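# Stack blocks on the table to match goal image

## Task

Assemble on the table the structure pictured in the goal image, with every block squarely aligned with its neighbours as shown; then open the gripper and pull the arm away. The goal counts only if the structure stays in place on its own, with no support from the robot.

## Robot and tools

Robot: one arm with six revolute joints plus a parallel two-finger gripper. In column order the joints are waist, shoulder, elbow, wrist pitch, wrist yaw and wrist roll. Two cameras, cam_high and cam_low, each give 504x504 images. The goal structure appears in the reference pages that show_instructions returns.

Frames: positions are reported in a scene frame whose origin sits on the table top beneath the arm base. +z is up, and +y points left for someone facing along +x. end_effector_position is in metres and end_effector_quat_wxyz is the hand orientation as w,x,y,z. Velocities are in m/s and rad/s. The base might be slightly tilted against the table, and the printed hand position can be off, especially far out. In the gripper's own frame the fingers extend along +x and close along y. The reported point lies midway between the pads, about 3-4 cm short of the fingertips.

execute_actions takes "actions", a list with zero or one entry, plus an optional boolean "pictures".
- Empty list: no motion. It returns the state along with camera images.
- Move: {"rows": [[...]], "steps": n}. n runs from 4 to 15 control steps of 1/30 s each and defaults to 15. Up to 15 rows are allowed, one row per step, and the last row is reused if rows run out.
- Wait: {"steps": n} without rows, n up to 300. It ends once n steps have gone by since the previous result, and your reply time is included in that count.
Images come back only for an empty list or when "pictures": true is set. A refused call moves nothing.

Each row holds seven numbers, every one in [-1, 1]. The first six are joint offsets in column order, scaled so that 1.0 equals 0.9615 rad for waist, shoulder and elbow, 1.713 rad for wrist pitch, 1.767 rad for wrist yaw and 1.728 rad for wrist roll. Each offset is measured from the joint angles shown in the most recent result that lists them. Before any such result exists in the scene, or in a second call within the same reply, it is measured from wherever the robot is when the action begins. Offsets never add up row to row. All zeros is not a pause: it pulls the arm back to that reference. The seventh number is an absolute gripper opening. +1 is fully open (pad gap 0.088 m). The empty fingers touch near -0.80, and anything lower closes them no further. A full close takes at least about 0.5 s.

Stated joint ranges (rad): waist -3.054 to 3.054, shoulder 0.000 to 3.142, elbow 0.000 to 2.356, wrist pitch -1.571 to 1.571, wrist yaw -1.571 to 1.571, wrist roll -3.142 to 3.142. A call is rejected if any target lies more than 0.010 rad outside a range. The true stops can differ from these by up to 0.010 rad, and a target past a stop is clipped to it. The message "joint sent to its limit" may refer to an earlier action. If it is missing, that does not prove there is room left.

Motion limits: each joint target is held within a set lead of the measured angle per step: 0.211 rad for waist, shoulder and elbow, 0.213 for pitch, 0.267 for yaw and 0.228 for roll. Targets are also scaled back if they would put the hand more than 70 mm from where it is. Big moves therefore take several calls. Friction may stop a joint short, or stop a small turn entirely, so read the Joint positions after each move.

Results: the state line gives hand pose and velocities. Joint positions and Joint velocities list the six joints (rad, rad/s) followed by the pad gap (m, m/s). grip_measured is the opening on the command scale. It can carry a constant error of about 1 mm, and while squeezing something hard it reads up to 0.061 narrower than the pads really are. grip_effort_n is the motor effort in newtons: negative closes, positive opens. It saturates near 83 N, keeps some residue from friction when idle, and reads n/a at the start. "joint command not followed" means the clearance check changed or blocked targets (mounting blocks and posts count as part of the arm). HELD marks steps on which your row was not fully sent. Each result is captured 4 steps before the action finishes, and those final steps run during your reply.

Between calls the arm keeps heading for the last row's target until it has nearly stopped or a step is HELD. Fingers still in motion finish moving.

Gripping: to hold a block, command about 0.07 below grip_measured. A smaller margin gives a softer grip. Parts under roughly 3 mm wide are squeezed less. Pad force tops out around 34-49 N per pad, with a short spike at first contact. Something may occasionally pull on a held block, so grip firmly.

Avoid: contact torque reaching a load limit (waist 17, shoulder 21.1, elbow 21, wrist pitch 5.55, wrist yaw 5.53, wrist roll 5.19 N m, held weight included), which freezes the arm for 10 s and drops the rest of the call. Long holding of loads heats the motors. A MOTOR HOT warning appears from 50 °C, and at 95 °C an OVER-TEMPERATURE FAULT holds the arm, which can lose power if it does not cool. Do not drop, slam or hard-push blocks, and never push or knock anything off the table.

Release the blocks and move the arm clear before calling it.

Each tool is called after "Request:" as name([rows], argument=value, ...), one row to a line, values as JSON.

Reference images:

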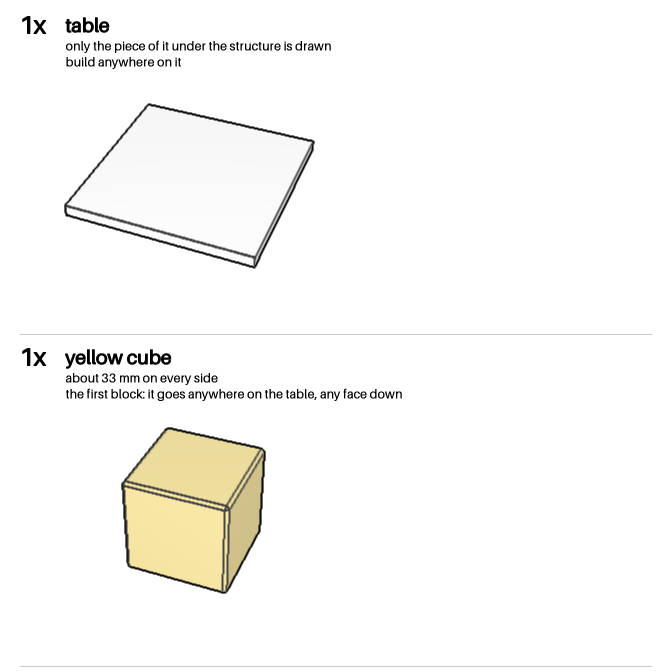

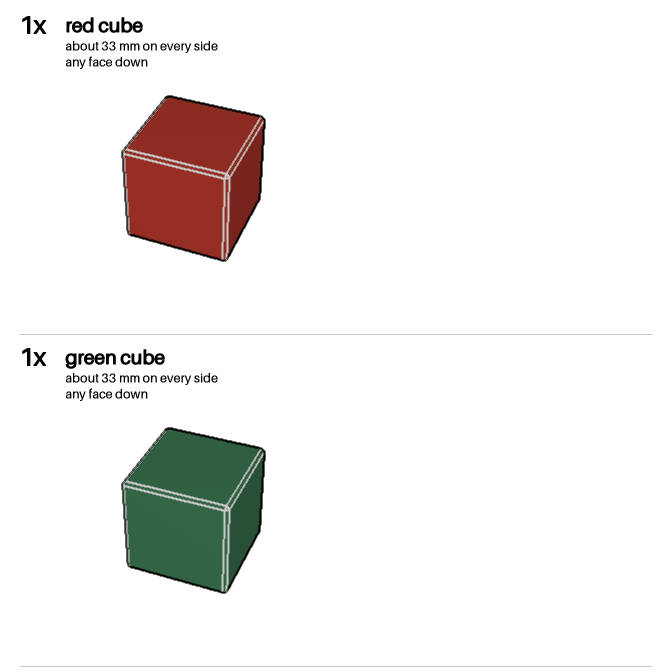

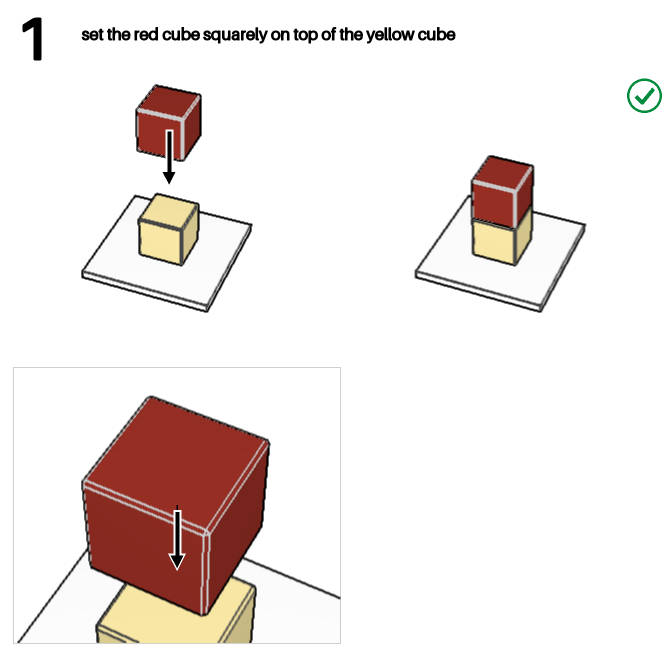

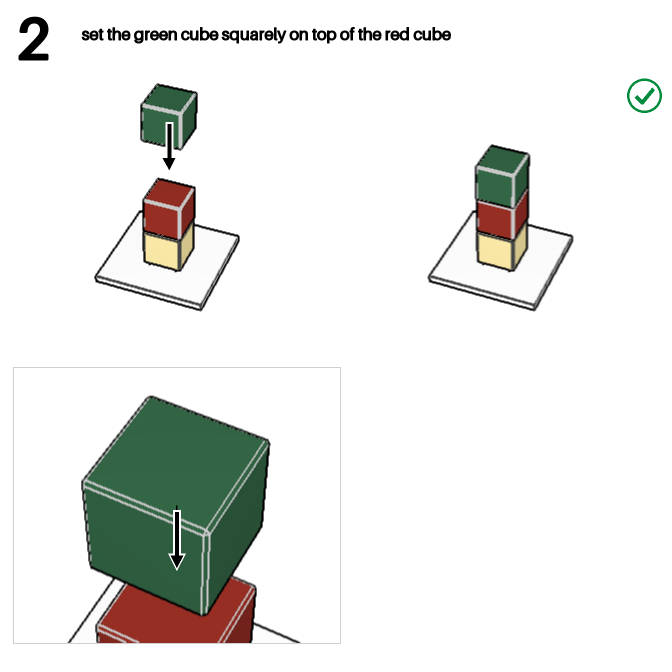

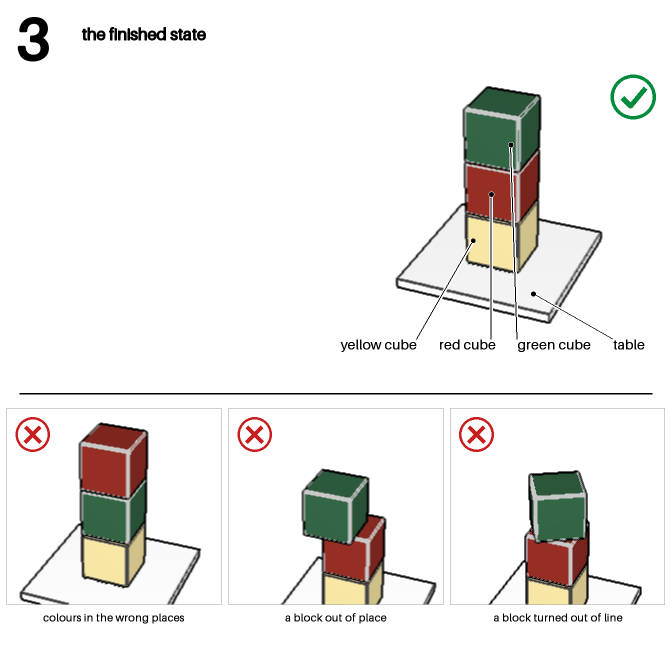

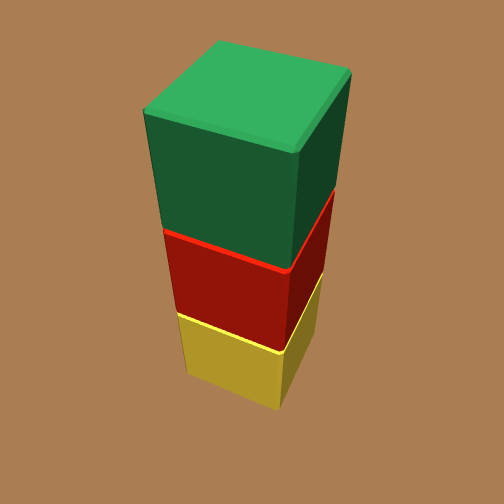

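## Session

Request:
execute_actions(actions=[])

Scene clock: 0.00 s of 6318.50 s.
end_effector_position=(+0.3892, -0.1739, +0.1691) grip_measured=+0.820 grip_effort_n=n/a end_effector_quat_wxyz=(+0.662, +0.280, +0.695, +0.004) end_effector_velocity=(-0.001, +0.001, +0.002) end_effector_angular_velocity=(+0.022, +0.011, -0.020)
Joint positions: [-0.12   1.681  1.731 -1.343  0.462  0.341  0.079]
Joint velocities: [-0.002 -0.002  0.002 -0.007 -0.022  0.022 -0.   ]
Heat: hottest waist 18 °C (+0.0 °C/min).

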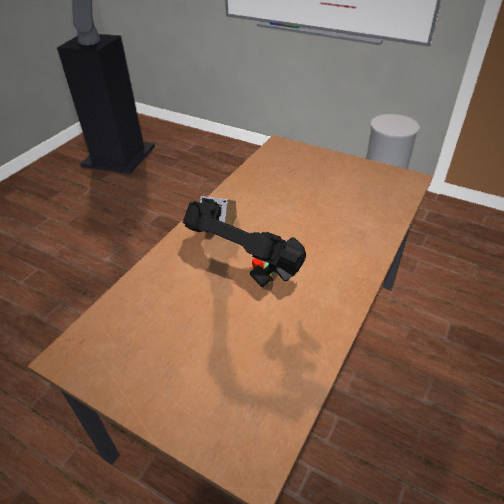

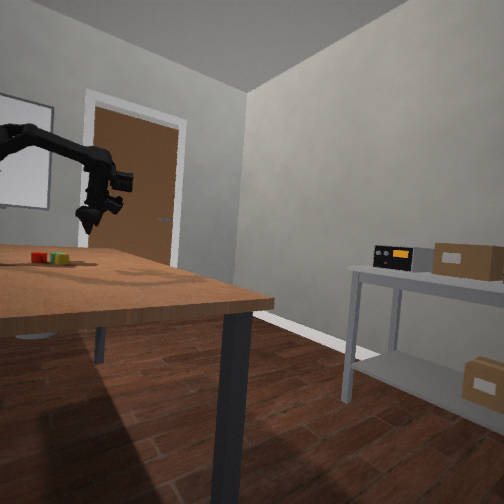

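Request:
zoom_image(camera="cam_high", region=[170, 180, 330, 320])

Request:
zoom_image(camera="cam_low", region=[0, 150, 150, 290])

Region (170, 180, 330, 320) of cam_high's 504x504 image, scaled by 3.150, with more detail than that image has; it fills the top 441 rows of this view, and the rest is white.

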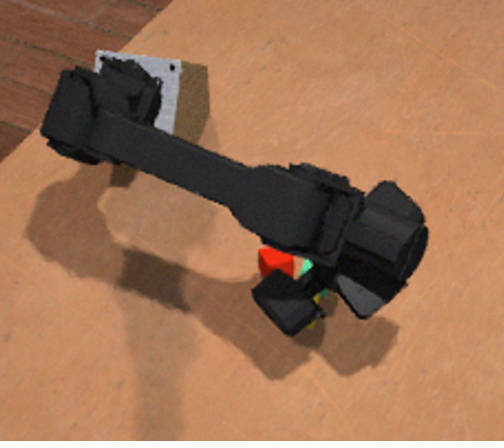

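Region (0, 150, 150, 290) of cam_low's 504x504 image, scaled by 3.360, with more detail than that image has; it fills the top 470 rows of this view, and the rest is white.

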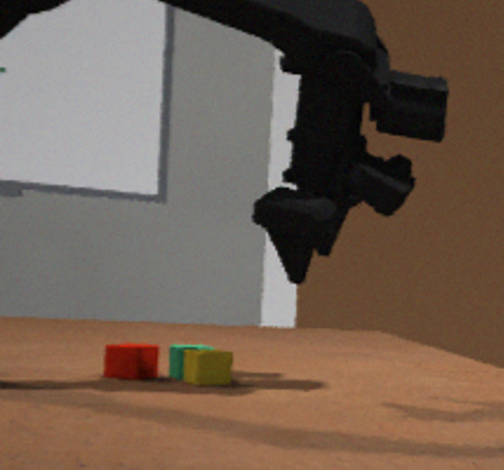

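Request:
execute_actions([
  {"rows": [[0.15,0,0,0,0,0,1],[0.3,0,0,0,0,0,1],[0.45,0,0,0,0,0,1],[0.6,0,0,0,0,0,1]], "steps": 15},
])

Request:
execute_actions(actions=[])

Request:
zoom_image(camera="cam_high", region=[230, 230, 310, 310])

Scene clock: 1.43 s of 6318.50 s.
end_effector_position=(+0.3824, -0.0579, +0.3110) grip_measured=+0.977 grip_effort_n=13.3 end_effector_quat_wxyz=(+0.757, +0.196, +0.588, +0.207) end_effector_velocity=(-0.128, +0.252, +0.331) end_effector_angular_velocity=(+0.397, -0.850, +0.797)
Joint positions: [ 0.405  1.681  1.731 -1.343  0.46   0.341  0.087]
Joint velocities: [ 1.175  0.002 -0.002  0.007 -0.154 -0.007  0.002]
Heat: hottest waist 18 °C (+0.0 °C/min).
Steps of this call (steps 1 to 32: nothing new was sent; steps 33 to 43: the first 11 steps of this action). Readings (joint positions):
33: [-0.114 1.681 1.731 -1.343 0.467 0.341]
34: [-0.087 1.681 1.731 -1.343 0.472 0.341]
36: [0.017 1.681 1.731 -1.343 0.470 0.341]
40: [0.249 1.681 1.731 -1.343 0.466 0.341]
43: the state above

Scene clock: 1.57 s of 6318.50 s.
end_effector_position=(+0.3759, -0.0467, +0.3265) grip_measured=+0.980 grip_effort_n=13.3 end_effector_quat_wxyz=(+0.764, +0.186, +0.574, +0.229) end_effector_velocity=(+0.004, -0.005, -0.008) end_effector_angular_velocity=(+0.001, +0.018, -0.016)
Joint positions: [ 0.461  1.681  1.731 -1.343  0.458  0.341  0.087]
Joint velocities: [-0.032 -0.002 -0.002  0.007 -0.007 -0.007  0.   ]
Heat: hottest waist 18 °C (+0.0 °C/min).
Kept back: nothing.
Steps of this call (steps 1 to 4: the last 4 steps of your previous action). Readings (joint positions):
1: [0.436 1.681 1.731 -1.343 0.458 0.341]
2: [0.454 1.681 1.731 -1.343 0.458 0.341]
4: the state above

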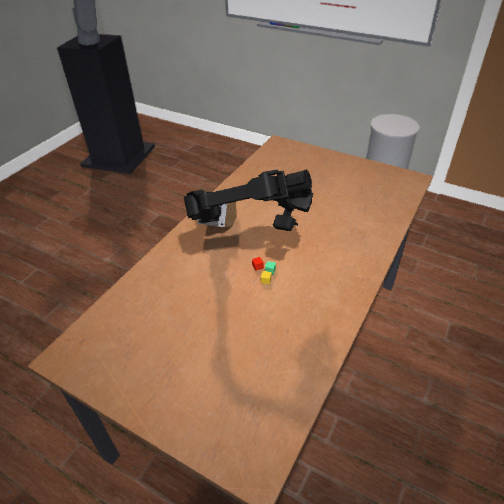

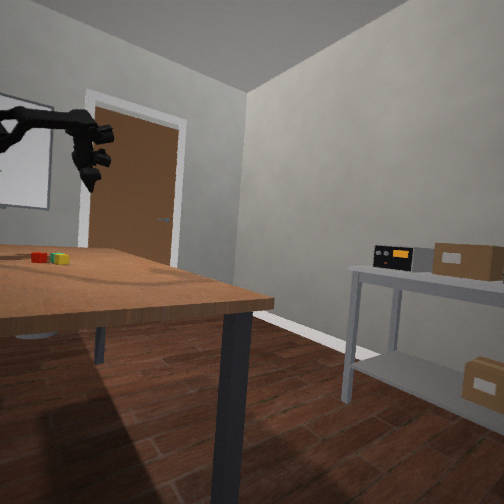

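Region (230, 230, 310, 310) of cam_high's 504x504 image, scaled by 6.300, with more detail than that image has.

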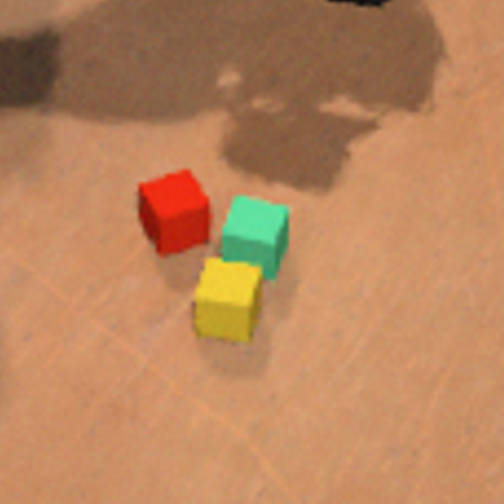

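Request:
zoom_image(camera="cam_high", region=[245, 250, 285, 290])

Request:
zoom_image(camera="cam_low", region=[20, 235, 80, 275])

Request:
zoom_image(camera="cam_high", region=[170, 160, 330, 300])

Region (245, 250, 285, 290) of cam_high's 504x504 image, scaled by 12.600, with more detail than that image has.

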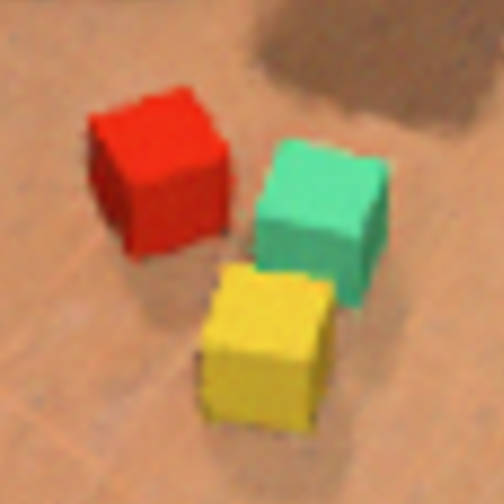

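Region (20, 235, 80, 275) of cam_low's 504x504 image, scaled by 8.400, with more detail than that image has.

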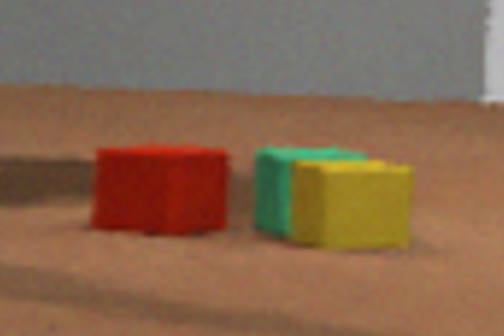

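Region (170, 160, 330, 300) of cam_high's 504x504 image, scaled by 3.150, with more detail than that image has; it fills the top 441 rows of this view, and the rest is white.

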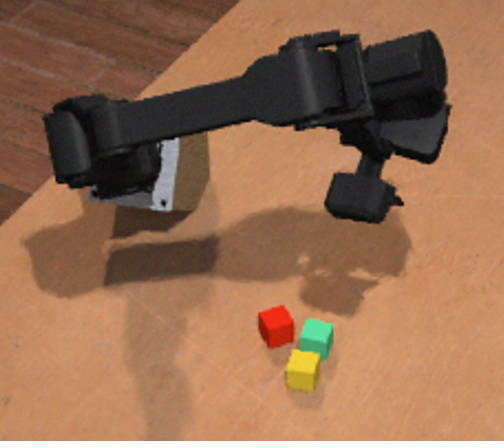

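Request:
execute_actions([
  {"rows": [[-0.02,-0.01,-0.05,0.01,0.01,-0.06,0.9],[-0.05,-0.02,-0.12,0.03,0.03,-0.14,0.8],[-0.08,-0.035,-0.19,0.05,0.05,-0.22,0.7],[-0.11,-0.05,-0.26,0.07,0.07,-0.3,0.6],[-0.14,-0.06,-0.33,0.09,0.09,-0.38,0.5],[-0.165,-0.075,-0.4,0.11,0.11,-0.46,0.4],[-0.195,-0.09,-0.47,0.13,0.13,-0.54,0.3],[-0.22,-0.1,-0.54,0.15,0.15,-0.62,0.22],[-0.25,-0.115,-0.61,0.165,0.165,-0.7,0.22],[-0.28,-0.13,-0.68,0.185,0.185,-0.78,0.22],[-0.31,-0.14,-0.75,0.205,0.205,-0.86,0.22],[-0.34,-0.155,-0.82,0.225,0.225,-0.93,0.22],[-0.374,-0.17,-0.906,0.247,0.248,-1,0.22]], "steps": 15},
])

Request:
execute_actions([
  {"steps": 15},
])

Scene clock: 2.90 s of 6318.50 s.
end_effector_position=(+0.3447, -0.0653, +0.1817) grip_measured=+0.293 grip_effort_n=-18.8 end_effector_quat_wxyz=(+0.741, -0.142, +0.601, +0.265) end_effector_velocity=(-0.244, -0.117, -0.481) end_effector_angular_velocity=(-1.527, +0.243, +1.509)
Joint positions: [ 0.237  1.592  1.235 -1.076  0.73  -0.303  0.053]
Joint velocities: [-0.838 -0.339 -1.746  0.886  0.974 -1.883 -0.039]
Heat: hottest waist 19 °C (+0.0 °C/min).
Steps of this call (steps 1 to 29: the robot went on to your last target; steps 30 to 40: the first 11 steps of this action). Readings (joint positions):
30: [0.458 1.680 1.726 -1.340 0.460 0.325]
31: [0.455 1.676 1.709 -1.326 0.469 0.272]
33: [0.430 1.653 1.633 -1.286 0.509 0.143]
37: [0.322 1.618 1.409 -1.170 0.634 -0.111]
40: the state above

Scene clock: 3.40 s of 6318.50 s.
end_effector_position=(+0.2718, -0.0785, +0.1013) grip_measured=+0.223 grip_effort_n=-18.4 end_effector_quat_wxyz=(+0.506, -0.494, +0.502, +0.498) end_effector_velocity=(-0.009, +0.007, -0.004) end_effector_angular_velocity=(+0.031, +0.012, +1.543)
Joint positions: [ 0.104  1.524  0.869 -0.924  0.891 -1.254  0.05 ]
Joint velocities: [-0.002 -0.002 -0.027  0.007 -0.037 -1.531 -0.   ]
Heat: hottest waist 19 °C (+0.0 °C/min).
Kept back: nothing.
Steps of this call (steps 1 to 4: the last 4 steps of your previous action; steps 5 to 15: the robot went on to your last target). Readings (joint positions):
1: [0.209 1.579 1.176 -1.044 0.765 -0.367]
2: [0.180 1.565 1.118 -1.009 0.800 -0.431]
4: [0.129 1.540 1.007 -0.960 0.856 -0.558]
8: [0.104 1.529 0.881 -0.937 0.880 -0.814]
15: the state above

IK works. Continue the roll.

Request:
execute_actions([
  {"rows": [[0,0,0,0,0,-0.565,0.22]], "steps": 15},
])

Request:
execute_actions([
  {"steps": 8},
], pictures=true)

Request:
zoom_image(camera="cam_high", region=[220, 210, 310, 300])

Request:
zoom_image(camera="cam_low", region=[0, 190, 90, 280])

Scene clock: 4.00 s of 6318.50 s.
end_effector_position=(+0.2716, -0.0783, +0.1011) grip_measured=+0.223 grip_effort_n=-18.4 end_effector_quat_wxyz=(-0.274, +0.652, -0.269, -0.654) end_effector_velocity=(-0.005, -0.001, -0.000) end_effector_angular_velocity=(+0.002, +0.005, +1.869)
Joint positions: [ 0.104  1.524  0.868 -0.922  0.892 -2.053  0.05 ]
Joint velocities: [-0.002 -0.002 -0.002 -0.022 -0.007 -1.853 -0.   ]
Heat: hottest waist 19 °C (+0.0 °C/min).
Steps of this call (steps 1 to 7: the robot went on to your last target; steps 8 to 18: the first 11 steps of this action). Readings (joint positions):
8: [0.104 1.524 0.868 -0.922 0.892 -1.412]
9: [0.104 1.524 0.868 -0.922 0.892 -1.482]
11: [0.104 1.524 0.868 -0.922 0.892 -1.608]
15: [0.104 1.524 0.868 -0.922 0.892 -1.864]
18: the state above

Scene clock: 4.27 s of 6318.50 s.
end_effector_position=(+0.2716, -0.0783, +0.1011) grip_measured=+0.223 grip_effort_n=-18.4 end_effector_quat_wxyz=(-0.219, +0.673, -0.214, -0.674) end_effector_velocity=(-0.002, +0.000, -0.000) end_effector_angular_velocity=(+0.005, +0.008, +0.099)
Joint positions: [ 0.104  1.524  0.868 -0.922  0.892 -2.22   0.05 ]
Joint velocities: [-0.002 -0.002 -0.002 -0.007 -0.007 -0.095  0.   ]
Heat: hottest waist 19 °C (+0.0 °C/min).
Kept back: nothing.
Steps of this call (steps 1 to 4: the last 4 steps of your previous action; steps 5 to 8: the robot went on to your last target). Readings (joint positions):
1: [0.104 1.524 0.868 -0.922 0.892 -2.109]
2: [0.104 1.524 0.868 -0.922 0.892 -2.148]
4: [0.104 1.524 0.868 -0.922 0.892 -2.191]
8: the state above

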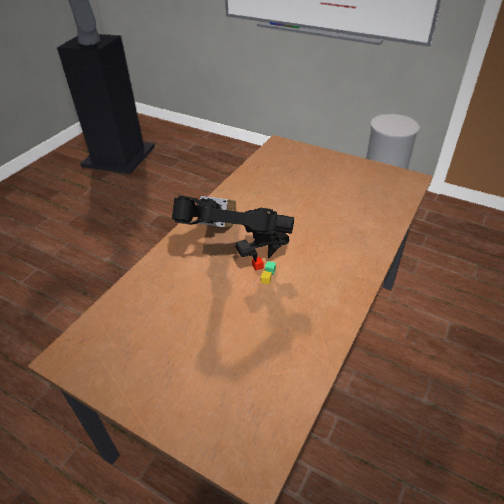

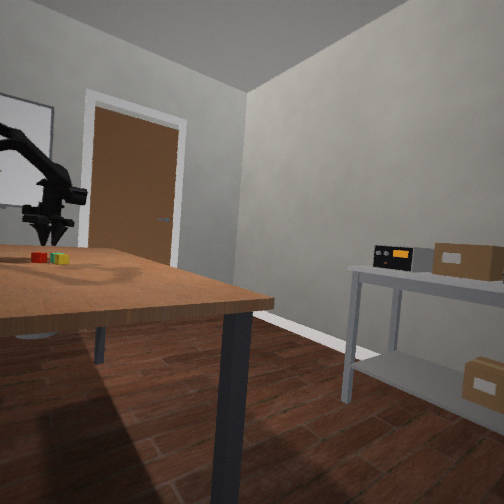

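Region (220, 210, 310, 300) of cam_high's 504x504 image, scaled by 5.600, with more detail than that image has.

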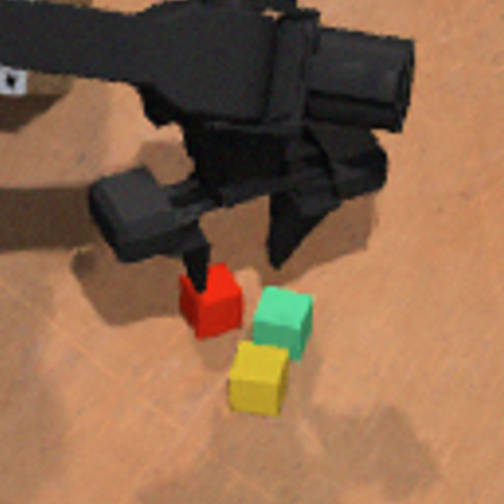

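Region (0, 190, 90, 280) of cam_low's 504x504 image, scaled by 5.600, with more detail than that image has.

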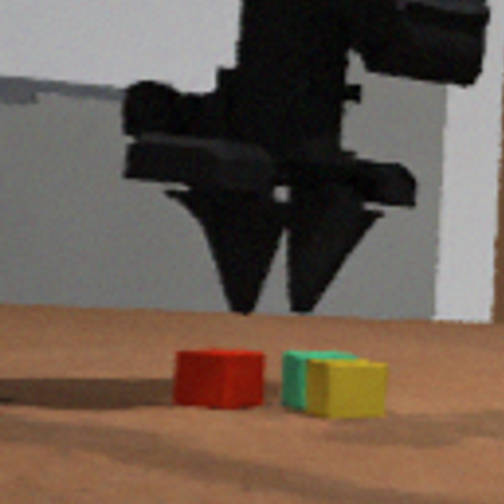

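Request:
execute_actions([
  {"rows": [[-0.003,-0.01,-0.03,0.012,0.001,-0.005,0.22],[-0.006,-0.022,-0.06,0.025,0.002,-0.005,0.22],[-0.01,-0.034,-0.09,0.037,0.003,-0.005,0.22],[-0.013,-0.045,-0.125,0.05,0.004,-0.005,0.22],[-0.016,-0.056,-0.155,0.062,0.005,-0.005,0.22]], "steps": 15},
], pictures=true)

Request:
zoom_image(camera="cam_high", region=[230, 230, 290, 290])

Request:
zoom_image(camera="cam_low", region=[10, 215, 80, 275])

Scene clock: 5.23 s of 6318.50 s.
end_effector_position=(+0.2450, -0.0702, +0.0850) grip_measured=+0.223 grip_effort_n=-18.4 end_effector_quat_wxyz=(-0.217, +0.671, -0.217, -0.675) end_effector_velocity=(+0.003, -0.004, +0.002) end_effector_angular_velocity=(+0.006, -0.046, -0.053)
Joint positions: [ 0.093  1.48   0.728 -0.824  0.895 -2.227  0.05 ]
Joint velocities: [-0.002 -0.051 -0.027  0.051  0.007 -0.007 -0.   ]
Heat: hottest waist 19 °C (+11.5 °C/min).
Steps of this call (steps 1 to 18: the robot went on to your last target; steps 19 to 29: the first 11 steps of this action). Readings (joint positions):
19: [0.104 1.524 0.866 -0.921 0.892 -2.227]
20: [0.104 1.521 0.858 -0.911 0.892 -2.227]
22: [0.103 1.508 0.824 -0.880 0.892 -2.227]
26: [0.094 1.483 0.741 -0.837 0.894 -2.227]
29: the state above

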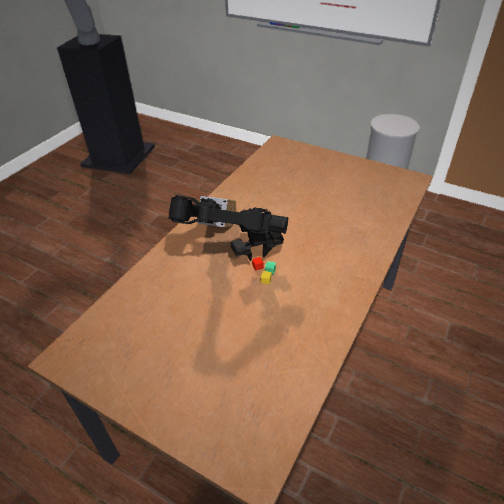

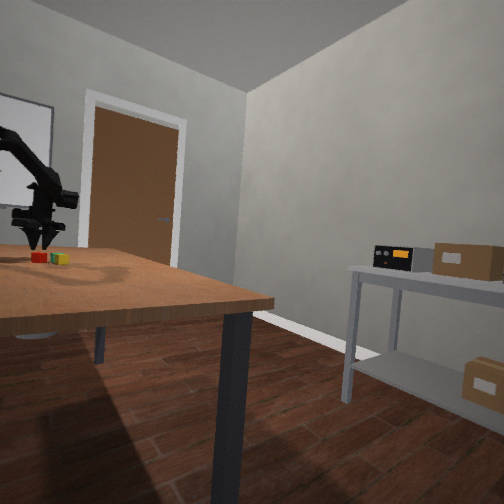

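Region (230, 230, 290, 290) of cam_high's 504x504 image, scaled by 8.400, with more detail than that image has.

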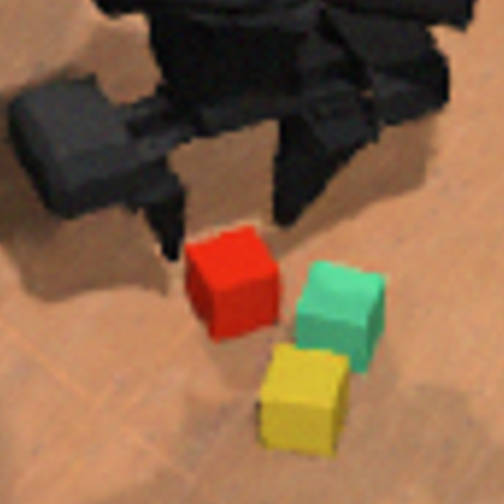

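Region (10, 215, 80, 275) of cam_low's 504x504 image, scaled by 7.200, with more detail than that image has; it fills the top 432 rows of this view, and the rest is white.

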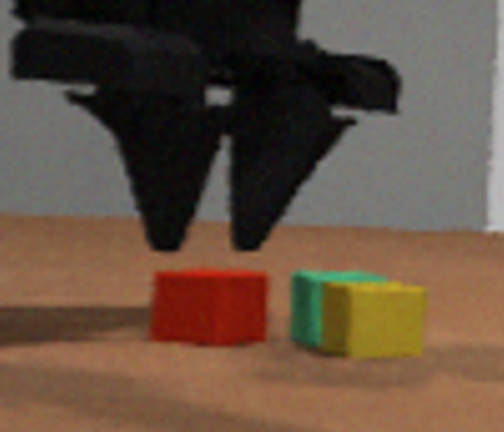

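Request:
execute_actions([
  {"rows": [[-0.008,0,-0.006,0.012,0,-0.008,0.22],[-0.017,0.002,-0.012,0.024,0,-0.016,0.22],[-0.026,0.004,-0.018,0.035,-0.001,-0.024,0.22],[-0.035,0.006,-0.024,0.046,-0.001,-0.032,0.22],[-0.043,0.008,-0.03,0.056,-0.002,-0.04,0.22],[-0.052,0.01,-0.036,0.066,-0.002,-0.048,0.22],[-0.06,0.012,-0.042,0.076,-0.003,-0.056,0.22],[-0.069,0.014,-0.048,0.086,-0.003,-0.064,0.22],[-0.078,0.016,-0.054,0.096,-0.003,-0.072,0.22],[-0.086,0.018,-0.06,0.106,-0.004,-0.08,0.22],[-0.095,0.019,-0.066,0.116,-0.004,-0.087,0.22],[-0.104,0.021,-0.072,0.126,-0.004,-0.094,0.22],[-0.112,0.022,-0.078,0.135,-0.005,-0.1,0.22],[-0.121,0.023,-0.084,0.141,-0.005,-0.104,0.22]], "steps": 15},
])

Request:
execute_actions([
  {"steps": 12},
], pictures=true)

Request:
zoom_image(camera="cam_high", region=[230, 230, 290, 290])

Request:
zoom_image(camera="cam_low", region=[10, 215, 80, 275])

Scene clock: 6.20 s of 6318.50 s.
end_effector_position=(+0.2494, -0.0706, +0.0674) grip_measured=+0.223 grip_effort_n=-18.4 end_effector_quat_wxyz=(-0.221, +0.674, -0.218, -0.670) end_effector_velocity=(-0.011, +0.003, -0.071) end_effector_angular_velocity=(+0.005, +0.041, +0.046)
Joint positions: [ 0.026  1.488  0.687 -0.672  0.894 -2.342  0.05 ]
Joint velocities: [-0.247  0.056 -0.178  0.476 -0.037 -0.388  0.   ]
Heat: hottest waist 19 °C (+9.7 °C/min).
Steps of this call (steps 1 to 4: the last 4 steps of your previous action; steps 5 to 15: the robot went on to your last target; steps 16 to 18: nothing new was sent; steps 19 to 29: the first 11 steps of this action). Readings (joint positions):
19: [0.093 1.476 0.727 -0.818 0.896 -2.229]
20: [0.091 1.476 0.726 -0.812 0.896 -2.234]
22: [0.082 1.476 0.723 -0.785 0.896 -2.252]
26: [0.051 1.481 0.705 -0.722 0.896 -2.301]
29: the state above

Scene clock: 6.60 s of 6318.50 s.
end_effector_position=(+0.2471, -0.0714, +0.0548) grip_measured=+0.223 grip_effort_n=-18.4 end_effector_quat_wxyz=(-0.220, +0.672, -0.220, -0.672) end_effector_velocity=(-0.004, +0.001, -0.001) end_effector_angular_velocity=(+0.006, +0.010, +0.015)
Joint positions: [-0.019  1.496  0.655 -0.587  0.891 -2.404  0.05 ]
Joint velocities: [-0.002 -0.002 -0.007 -0.007 -0.007 -0.007  0.   ]
Heat: hottest waist 19 °C (+9.1 °C/min).
Kept back: nothing.
Steps of this call (steps 1 to 4: the last 4 steps of your previous action; steps 5 to 12: the robot went on to your last target). Readings (joint positions):
1: [0.018 1.490 0.681 -0.655 0.893 -2.354]
2: [0.010 1.491 0.675 -0.637 0.893 -2.367]
4: [-0.007 1.494 0.665 -0.610 0.892 -2.387]
8: [-0.019 1.496 0.656 -0.591 0.891 -2.401]
12: the state above

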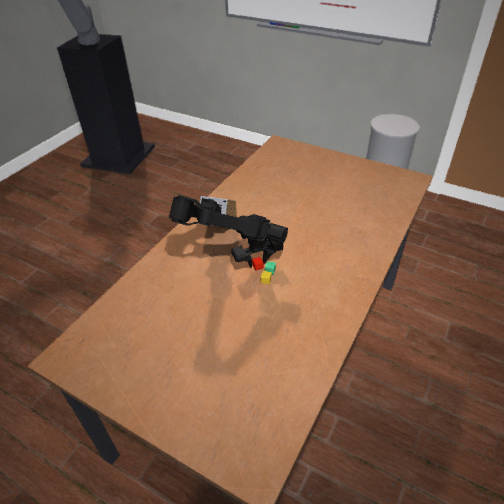

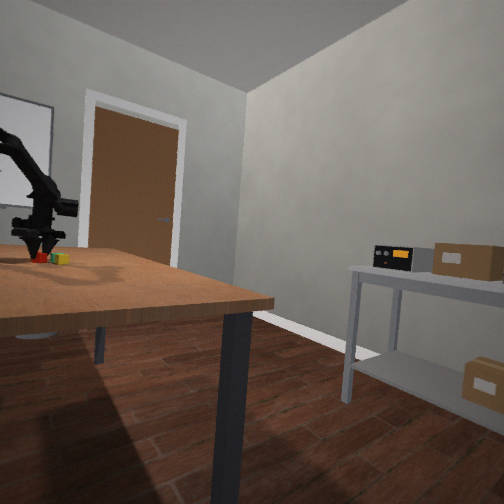

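Region (230, 230, 290, 290) of cam_high's 504x504 image, scaled by 8.400, with more detail than that image has.

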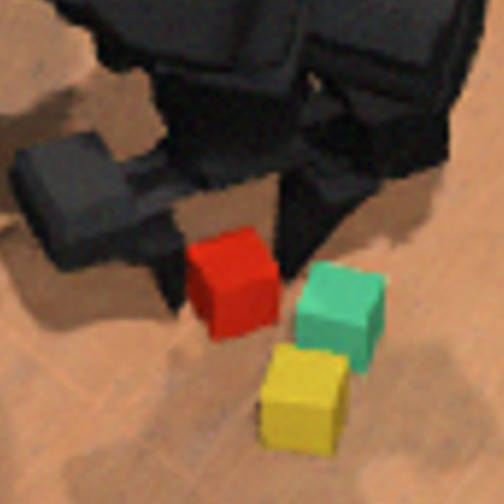

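Region (10, 215, 80, 275) of cam_low's 504x504 image, scaled by 7.200, with more detail than that image has; it fills the top 432 rows of this view, and the rest is white.

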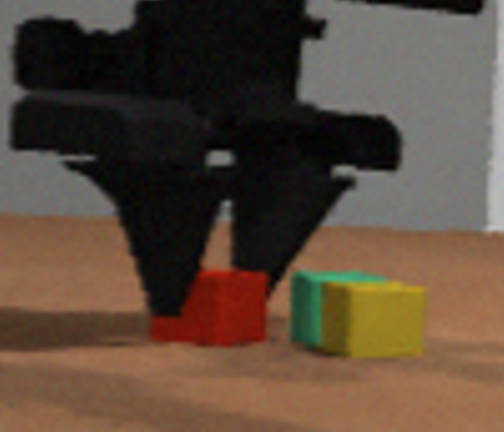

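Good. Close.

Request:
execute_actions([
  {"rows": [[0,0,0,0.001,0,0,0.12],[0,0,0,0.001,0,0,0.04],[0,0,0,0.001,0,0,-0.04],[0,0,0,0.001,0,0,-0.1],[0,0,0,0.001,0,0,-0.15],[0,0,0,0.001,0,0,-0.2],[0,0,0,0.001,0,0,-0.25]], "steps": 15},
], pictures=true)

Request:
zoom_image(camera="cam_low", region=[10, 215, 80, 275])

Scene clock: 7.20 s of 6318.50 s.
end_effector_position=(+0.2473, -0.0713, +0.0548) grip_measured=-0.182 grip_effort_n=-83.5 end_effector_quat_wxyz=(-0.220, +0.673, -0.220, -0.672) end_effector_velocity=(-0.004, +0.003, -0.001) end_effector_angular_velocity=(+0.021, +0.012, +0.001)
Joint positions: [-0.019  1.496  0.655 -0.586  0.891 -2.404  0.03 ]
Joint velocities: [-0.002 -0.002 -0.007 -0.007 -0.022  0.007 -0.   ]
Heat: hottest waist 19 °C (+8.3 °C/min).
Steps of this call (steps 1 to 7: the robot went on to your last target; steps 8 to 18: the first 11 steps of this action). Readings (joint positions):
8: [-0.020 1.496 0.655 -0.586 0.891 -2.404]
9: [-0.020 1.496 0.655 -0.586 0.891 -2.404]
11: [-0.020 1.496 0.655 -0.586 0.891 -2.404]
15: [-0.020 1.496 0.655 -0.586 0.891 -2.404]
18: the state above

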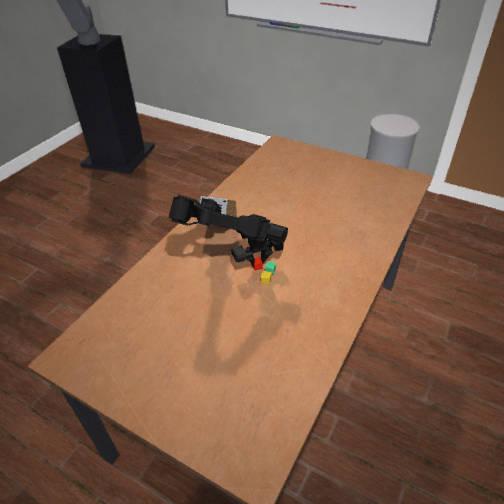

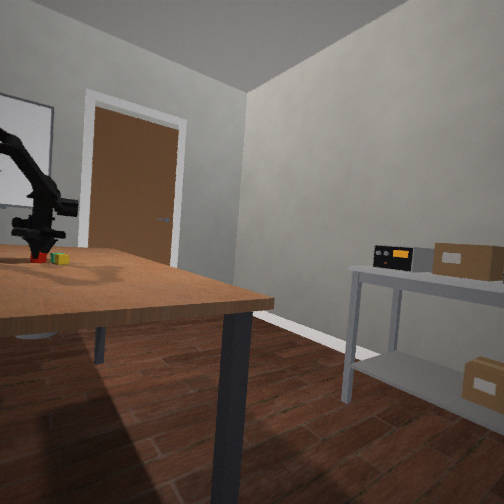

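Region (10, 215, 80, 275) of cam_low's 504x504 image, scaled by 7.200, with more detail than that image has; it fills the top 432 rows of this view, and the rest is white.

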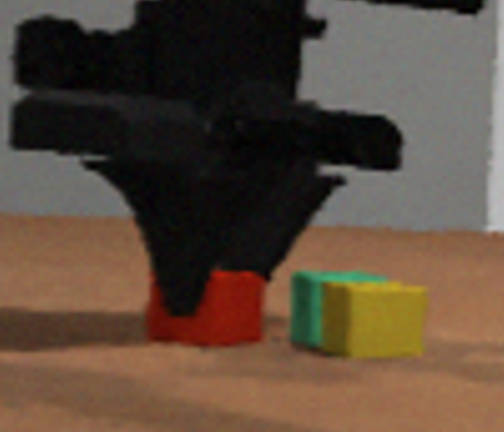

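Request:
execute_actions([
  {"rows": [[0.01,-0.002,0.007,-0.011,0,0.008,-0.25],[0.028,-0.005,0.02,-0.033,0,0.025,-0.25],[0.047,-0.009,0.034,-0.055,0,0.041,-0.25],[0.065,-0.012,0.047,-0.077,0.001,0.058,-0.25],[0.084,-0.016,0.061,-0.099,0.001,0.074,-0.25],[0.103,-0.019,0.074,-0.12,0.002,0.09,-0.25],[0.122,-0.023,0.088,-0.142,0.002,0.11,-0.25],[0.14,-0.026,0.1,-0.164,0.003,0.13,-0.25],[0.159,-0.03,0.115,-0.186,0.003,0.15,-0.25],[0.178,-0.033,0.128,-0.208,0.003,0.17,-0.25],[0.187,-0.035,0.135,-0.219,0.003,0.2,-0.25],[0.187,-0.035,0.135,-0.219,0.003,0.23,-0.25],[0.187,-0.035,0.135,-0.219,0.003,0.26,-0.25]], "steps": 15},
])

Scene clock: 8.03 s of 6318.50 s.
end_effector_position=(+0.2453, -0.0702, +0.0933) grip_measured=-0.182 grip_effort_n=-83.5 end_effector_quat_wxyz=(-0.227, +0.668, -0.224, -0.672) end_effector_velocity=(+0.012, -0.012, +0.142) end_effector_angular_velocity=(+0.010, -0.108, -0.505)
Joint positions: [ 0.121  1.476  0.75  -0.88   0.891 -2.161  0.03 ]
Joint velocities: [ 0.481 -0.115  0.335 -0.872  0.007  1.136  0.   ]
Heat: hottest waist 19 °C (+7.5 °C/min).
Steps of this call (steps 1 to 4: the last 4 steps of your previous action; steps 5 to 14: the robot went on to your last target; steps 15 to 25: the first 11 steps of this action). Readings (joint positions):
15: [-0.018 1.496 0.655 -0.586 0.891 -2.403]
16: [-0.016 1.496 0.657 -0.595 0.891 -2.395]
18: [0.003 1.495 0.668 -0.645 0.891 -2.361]
22: [0.067 1.488 0.711 -0.773 0.891 -2.259]
25: the state above

Request:
execute_actions([
  {"rows": [[0.035,-0.005,0.045,-0.047,0.001,0.13,-0.25],[0.022,0.003,0.07,-0.045,0.001,0.14,-0.25],[0.007,0.012,0.097,-0.044,0.001,0.152,-0.25],[-0.009,0.022,0.124,-0.042,0.001,0.164,-0.25],[-0.025,0.032,0.151,-0.041,0.001,0.176,-0.25],[-0.041,0.042,0.178,-0.039,0.001,0.188,-0.25],[-0.057,0.052,0.205,-0.038,0.001,0.2,-0.25],[-0.073,0.062,0.232,-0.036,0.001,0.212,-0.25],[-0.089,0.072,0.259,-0.035,0.001,0.224,-0.25],[-0.105,0.082,0.286,-0.033,0.001,0.236,-0.25],[-0.118,0.09,0.303,-0.031,0.001,0.243,-0.25],[-0.126,0.096,0.313,-0.03,0.001,0.247,-0.25]], "steps": 15},
])

Request:
execute_actions([
  {"steps": 10},
], pictures=true)

Request:
zoom_image(camera="cam_high", region=[245, 250, 285, 290])

Request:
zoom_image(camera="cam_low", region=[35, 220, 85, 270])

Scene clock: 8.70 s of 6318.50 s.
end_effector_position=(+0.2966, -0.1002, +0.1049) grip_measured=-0.182 grip_effort_n=-83.5 end_effector_quat_wxyz=(-0.388, +0.594, -0.382, -0.592) end_effector_velocity=(+0.176, -0.121, -0.023) end_effector_angular_velocity=(-0.015, -0.005, -1.218)
Joint positions: [ 0.048  1.533  0.978 -0.943  0.892 -1.789  0.03 ]
Joint velocities: [-0.442  0.252  0.701  0.11  -0.007  0.505 -0.   ]
Heat: hottest waist 19 °C (+6.9 °C/min).
Steps of this call (steps 1 to 4: the last 4 steps of your previous action; steps 5 to 9: the robot went on to your last target; steps 10 to 20: the first 11 steps of this action). Readings (joint positions):
10: [0.157 1.467 0.778 -0.957 0.892 -1.960]
11: [0.156 1.467 0.781 -0.958 0.892 -1.950]
13: [0.145 1.476 0.805 -0.959 0.892 -1.923]
17: [0.093 1.507 0.901 -0.951 0.892 -1.848]
20: the state above

Scene clock: 9.03 s of 6318.50 s.
end_effector_position=(+0.3119, -0.1118, +0.1010) grip_measured=-0.182 grip_effort_n=-83.5 end_effector_quat_wxyz=(-0.419, +0.571, -0.417, -0.570) end_effector_velocity=(-0.003, +0.001, -0.003) end_effector_angular_velocity=(+0.004, +0.017, -0.013)
Joint positions: [ 0.004  1.561  1.042 -0.933  0.892 -1.738  0.03 ]
Joint velocities: [-0.007  0.007 -0.002 -0.007 -0.007  0.022 -0.001]
Heat: hottest waist 19 °C (+6.6 °C/min).
Kept back: nothing.
Steps of this call (steps 1 to 4: the last 4 steps of your previous action; steps 5 to 10: the robot went on to your last target). Readings (joint positions):
1: [0.033 1.541 1.000 -0.939 0.892 -1.773]
2: [0.022 1.548 1.018 -0.935 0.892 -1.761]
4: [0.008 1.554 1.037 -0.933 0.892 -1.748]
8: [0.004 1.559 1.042 -0.933 0.892 -1.740]
10: the state above

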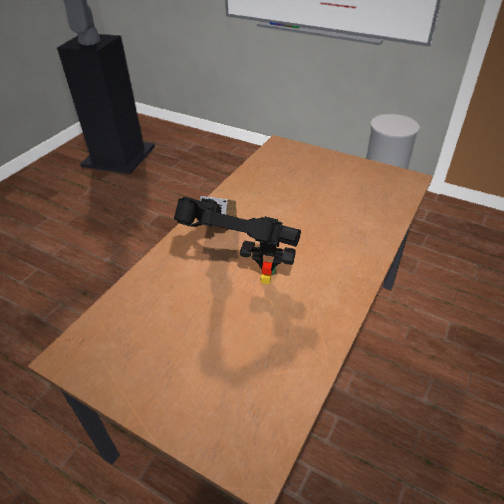

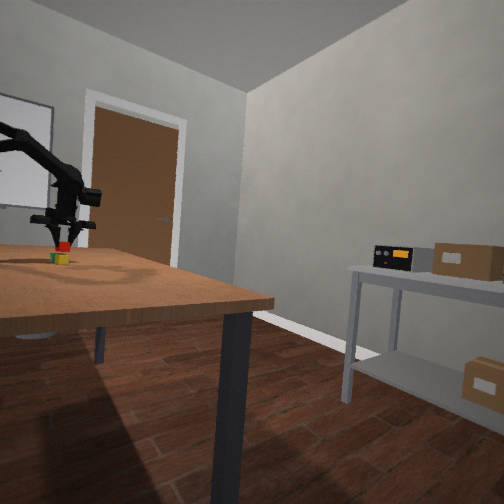

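Region (245, 250, 285, 290) of cam_high's 504x504 image, scaled by 12.600, with more detail than that image has.

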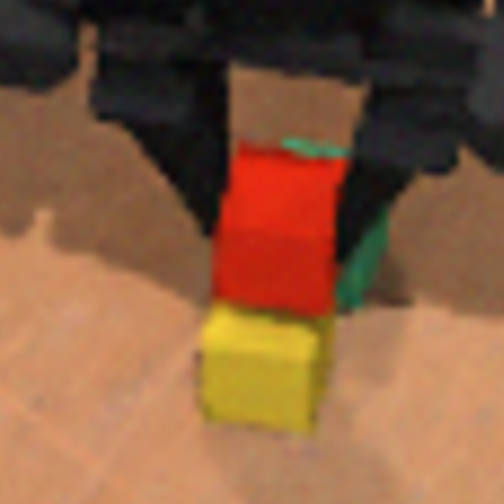

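Region (35, 220, 85, 270) of cam_low's 504x504 image, scaled by 10.080, with more detail than that image has.

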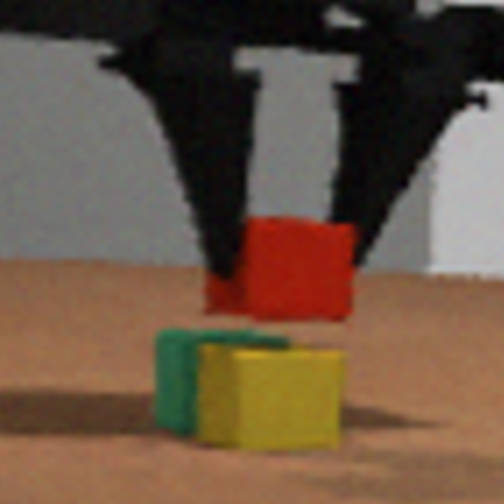

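Request:
execute_actions([
  {"rows": [[-0.009,-0.007,-0.005,0.005,-0.001,-0.005,-0.25],[-0.018,-0.013,-0.01,0.01,-0.002,-0.01,-0.25],[-0.028,-0.018,-0.015,0.015,-0.003,-0.015,-0.25],[-0.037,-0.022,-0.019,0.02,-0.004,-0.02,-0.25]], "steps": 15},
], pictures=true)

Request:
zoom_image(camera="cam_high", region=[245, 250, 285, 290])

Request:
zoom_image(camera="cam_low", region=[35, 220, 85, 270])

Scene clock: 9.80 s of 6318.50 s.
end_effector_position=(+0.3113, -0.1187, +0.0951) grip_measured=-0.182 grip_effort_n=-83.5 end_effector_quat_wxyz=(-0.422, +0.567, -0.423, -0.567) end_effector_velocity=(-0.003, +0.002, -0.002) end_effector_angular_velocity=(+0.007, +0.004, +0.008)
Joint positions: [-0.029  1.547  1.033 -0.903  0.89  -1.769  0.03 ]
Joint velocities: [-0.002 -0.002 -0.012  0.007 -0.007 -0.007 -0.001]
Heat: hottest waist 19 °C (+6.1 °C/min).
Steps of this call (steps 1 to 12: the robot went on to your last target; steps 13 to 23: the first 11 steps of this action). Readings (joint positions):
13: [0.003 1.561 1.043 -0.933 0.892 -1.737]
14: [0.002 1.561 1.043 -0.931 0.892 -1.740]
16: [-0.008 1.558 1.040 -0.918 0.892 -1.752]
20: [-0.028 1.549 1.034 -0.906 0.891 -1.766]
23: the state above

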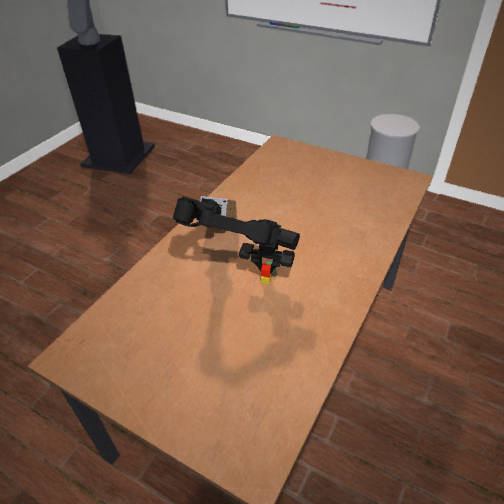

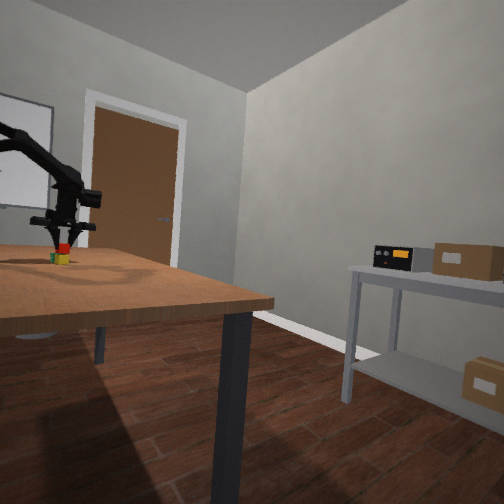

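Region (245, 250, 285, 290) of cam_high's 504x504 image, scaled by 12.600, with more detail than that image has.

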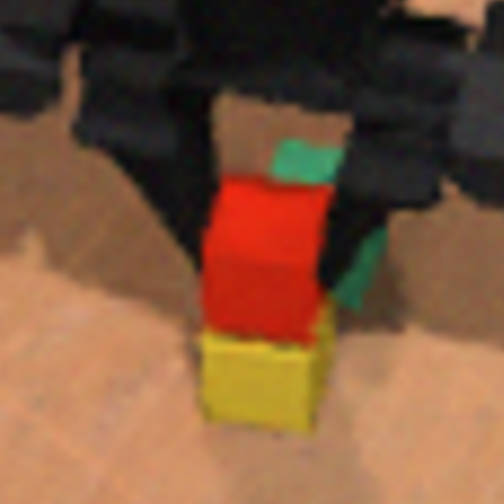

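Region (35, 220, 85, 270) of cam_low's 504x504 image, scaled by 10.080, with more detail than that image has.

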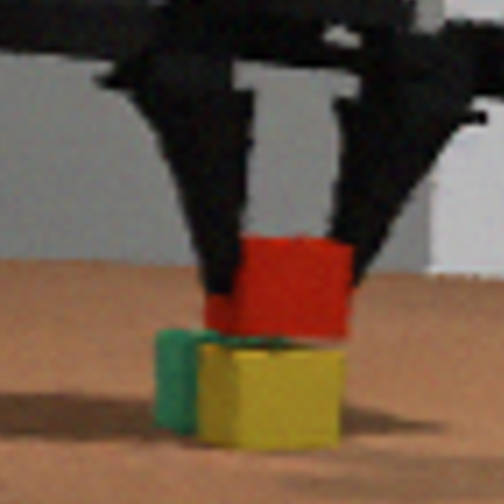

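Request:
execute_actions([
  {"rows": [[-0.005,-0.007,-0.011,0.004,-0.002,-0.004,-0.25],[-0.008,-0.008,-0.015,0.008,-0.002,-0.007,-0.25],[-0.011,-0.009,-0.019,0.011,-0.003,-0.01,-0.25],[-0.014,-0.010,-0.021,0.014,-0.003,-0.012,-0.25],[-0.017,-0.011,-0.023,0.017,-0.003,-0.014,-0.25]], "steps": 15},
], pictures=true)

Request:
zoom_image(camera="cam_high", region=[245, 250, 285, 290])

Request:
zoom_image(camera="cam_low", region=[35, 220, 85, 270])

Scene clock: 10.47 s of 6318.50 s.
end_effector_position=(+0.3101, -0.1190, +0.0909) grip_measured=-0.182 grip_effort_n=-83.5 end_effector_quat_wxyz=(-0.421, +0.567, -0.423, -0.568) end_effector_velocity=(+0.002, -0.003, -0.001) end_effector_angular_velocity=(-0.008, -0.012, -0.018)
Joint positions: [-0.041  1.545  1.019 -0.879  0.888 -1.789  0.03 ]
Joint velocities: [-0.007 -0.007 -0.002  0.022  0.007 -0.007 -0.   ]
Heat: hottest waist 19 °C (+5.7 °C/min).
Steps of this call (steps 1 to 4: the last 4 steps of your previous action; steps 5 to 9: the robot went on to your last target; steps 10 to 20: the first 11 steps of this action). Readings (joint positions):
10: [-0.029 1.547 1.032 -0.902 0.889 -1.770]
11: [-0.029 1.547 1.031 -0.900 0.889 -1.772]
13: [-0.032 1.547 1.027 -0.893 0.889 -1.778]
17: [-0.041 1.546 1.020 -0.881 0.889 -1.788]
20: the state above

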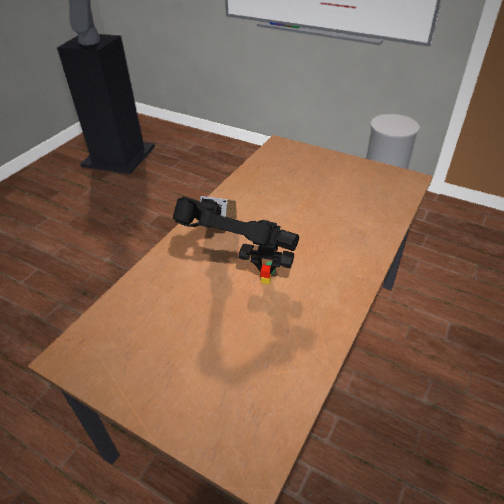

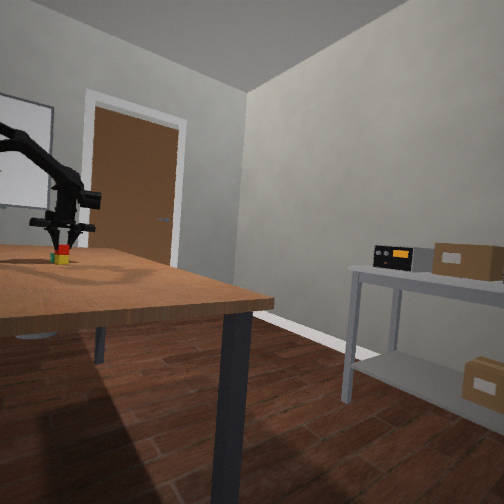

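Region (245, 250, 285, 290) of cam_high's 504x504 image, scaled by 12.600, with more detail than that image has.

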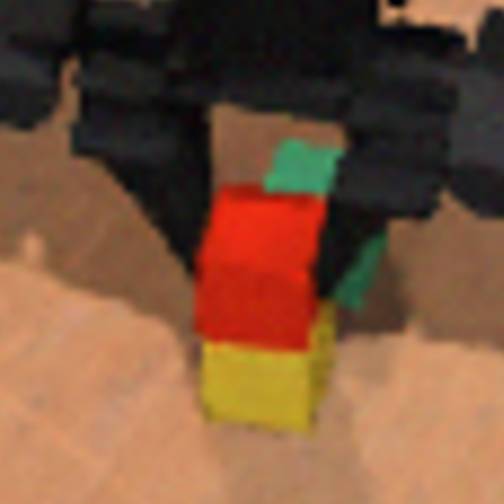

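Region (35, 220, 85, 270) of cam_low's 504x504 image, scaled by 10.080, with more detail than that image has.

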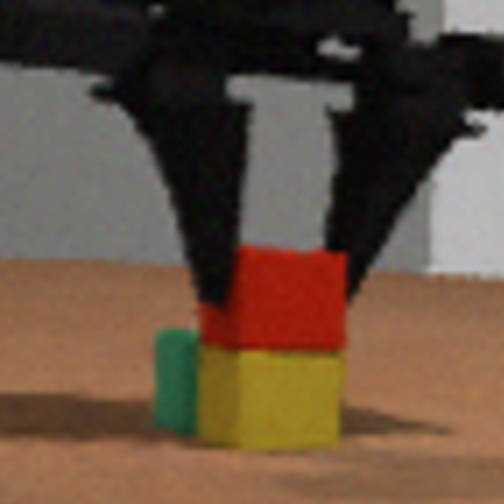

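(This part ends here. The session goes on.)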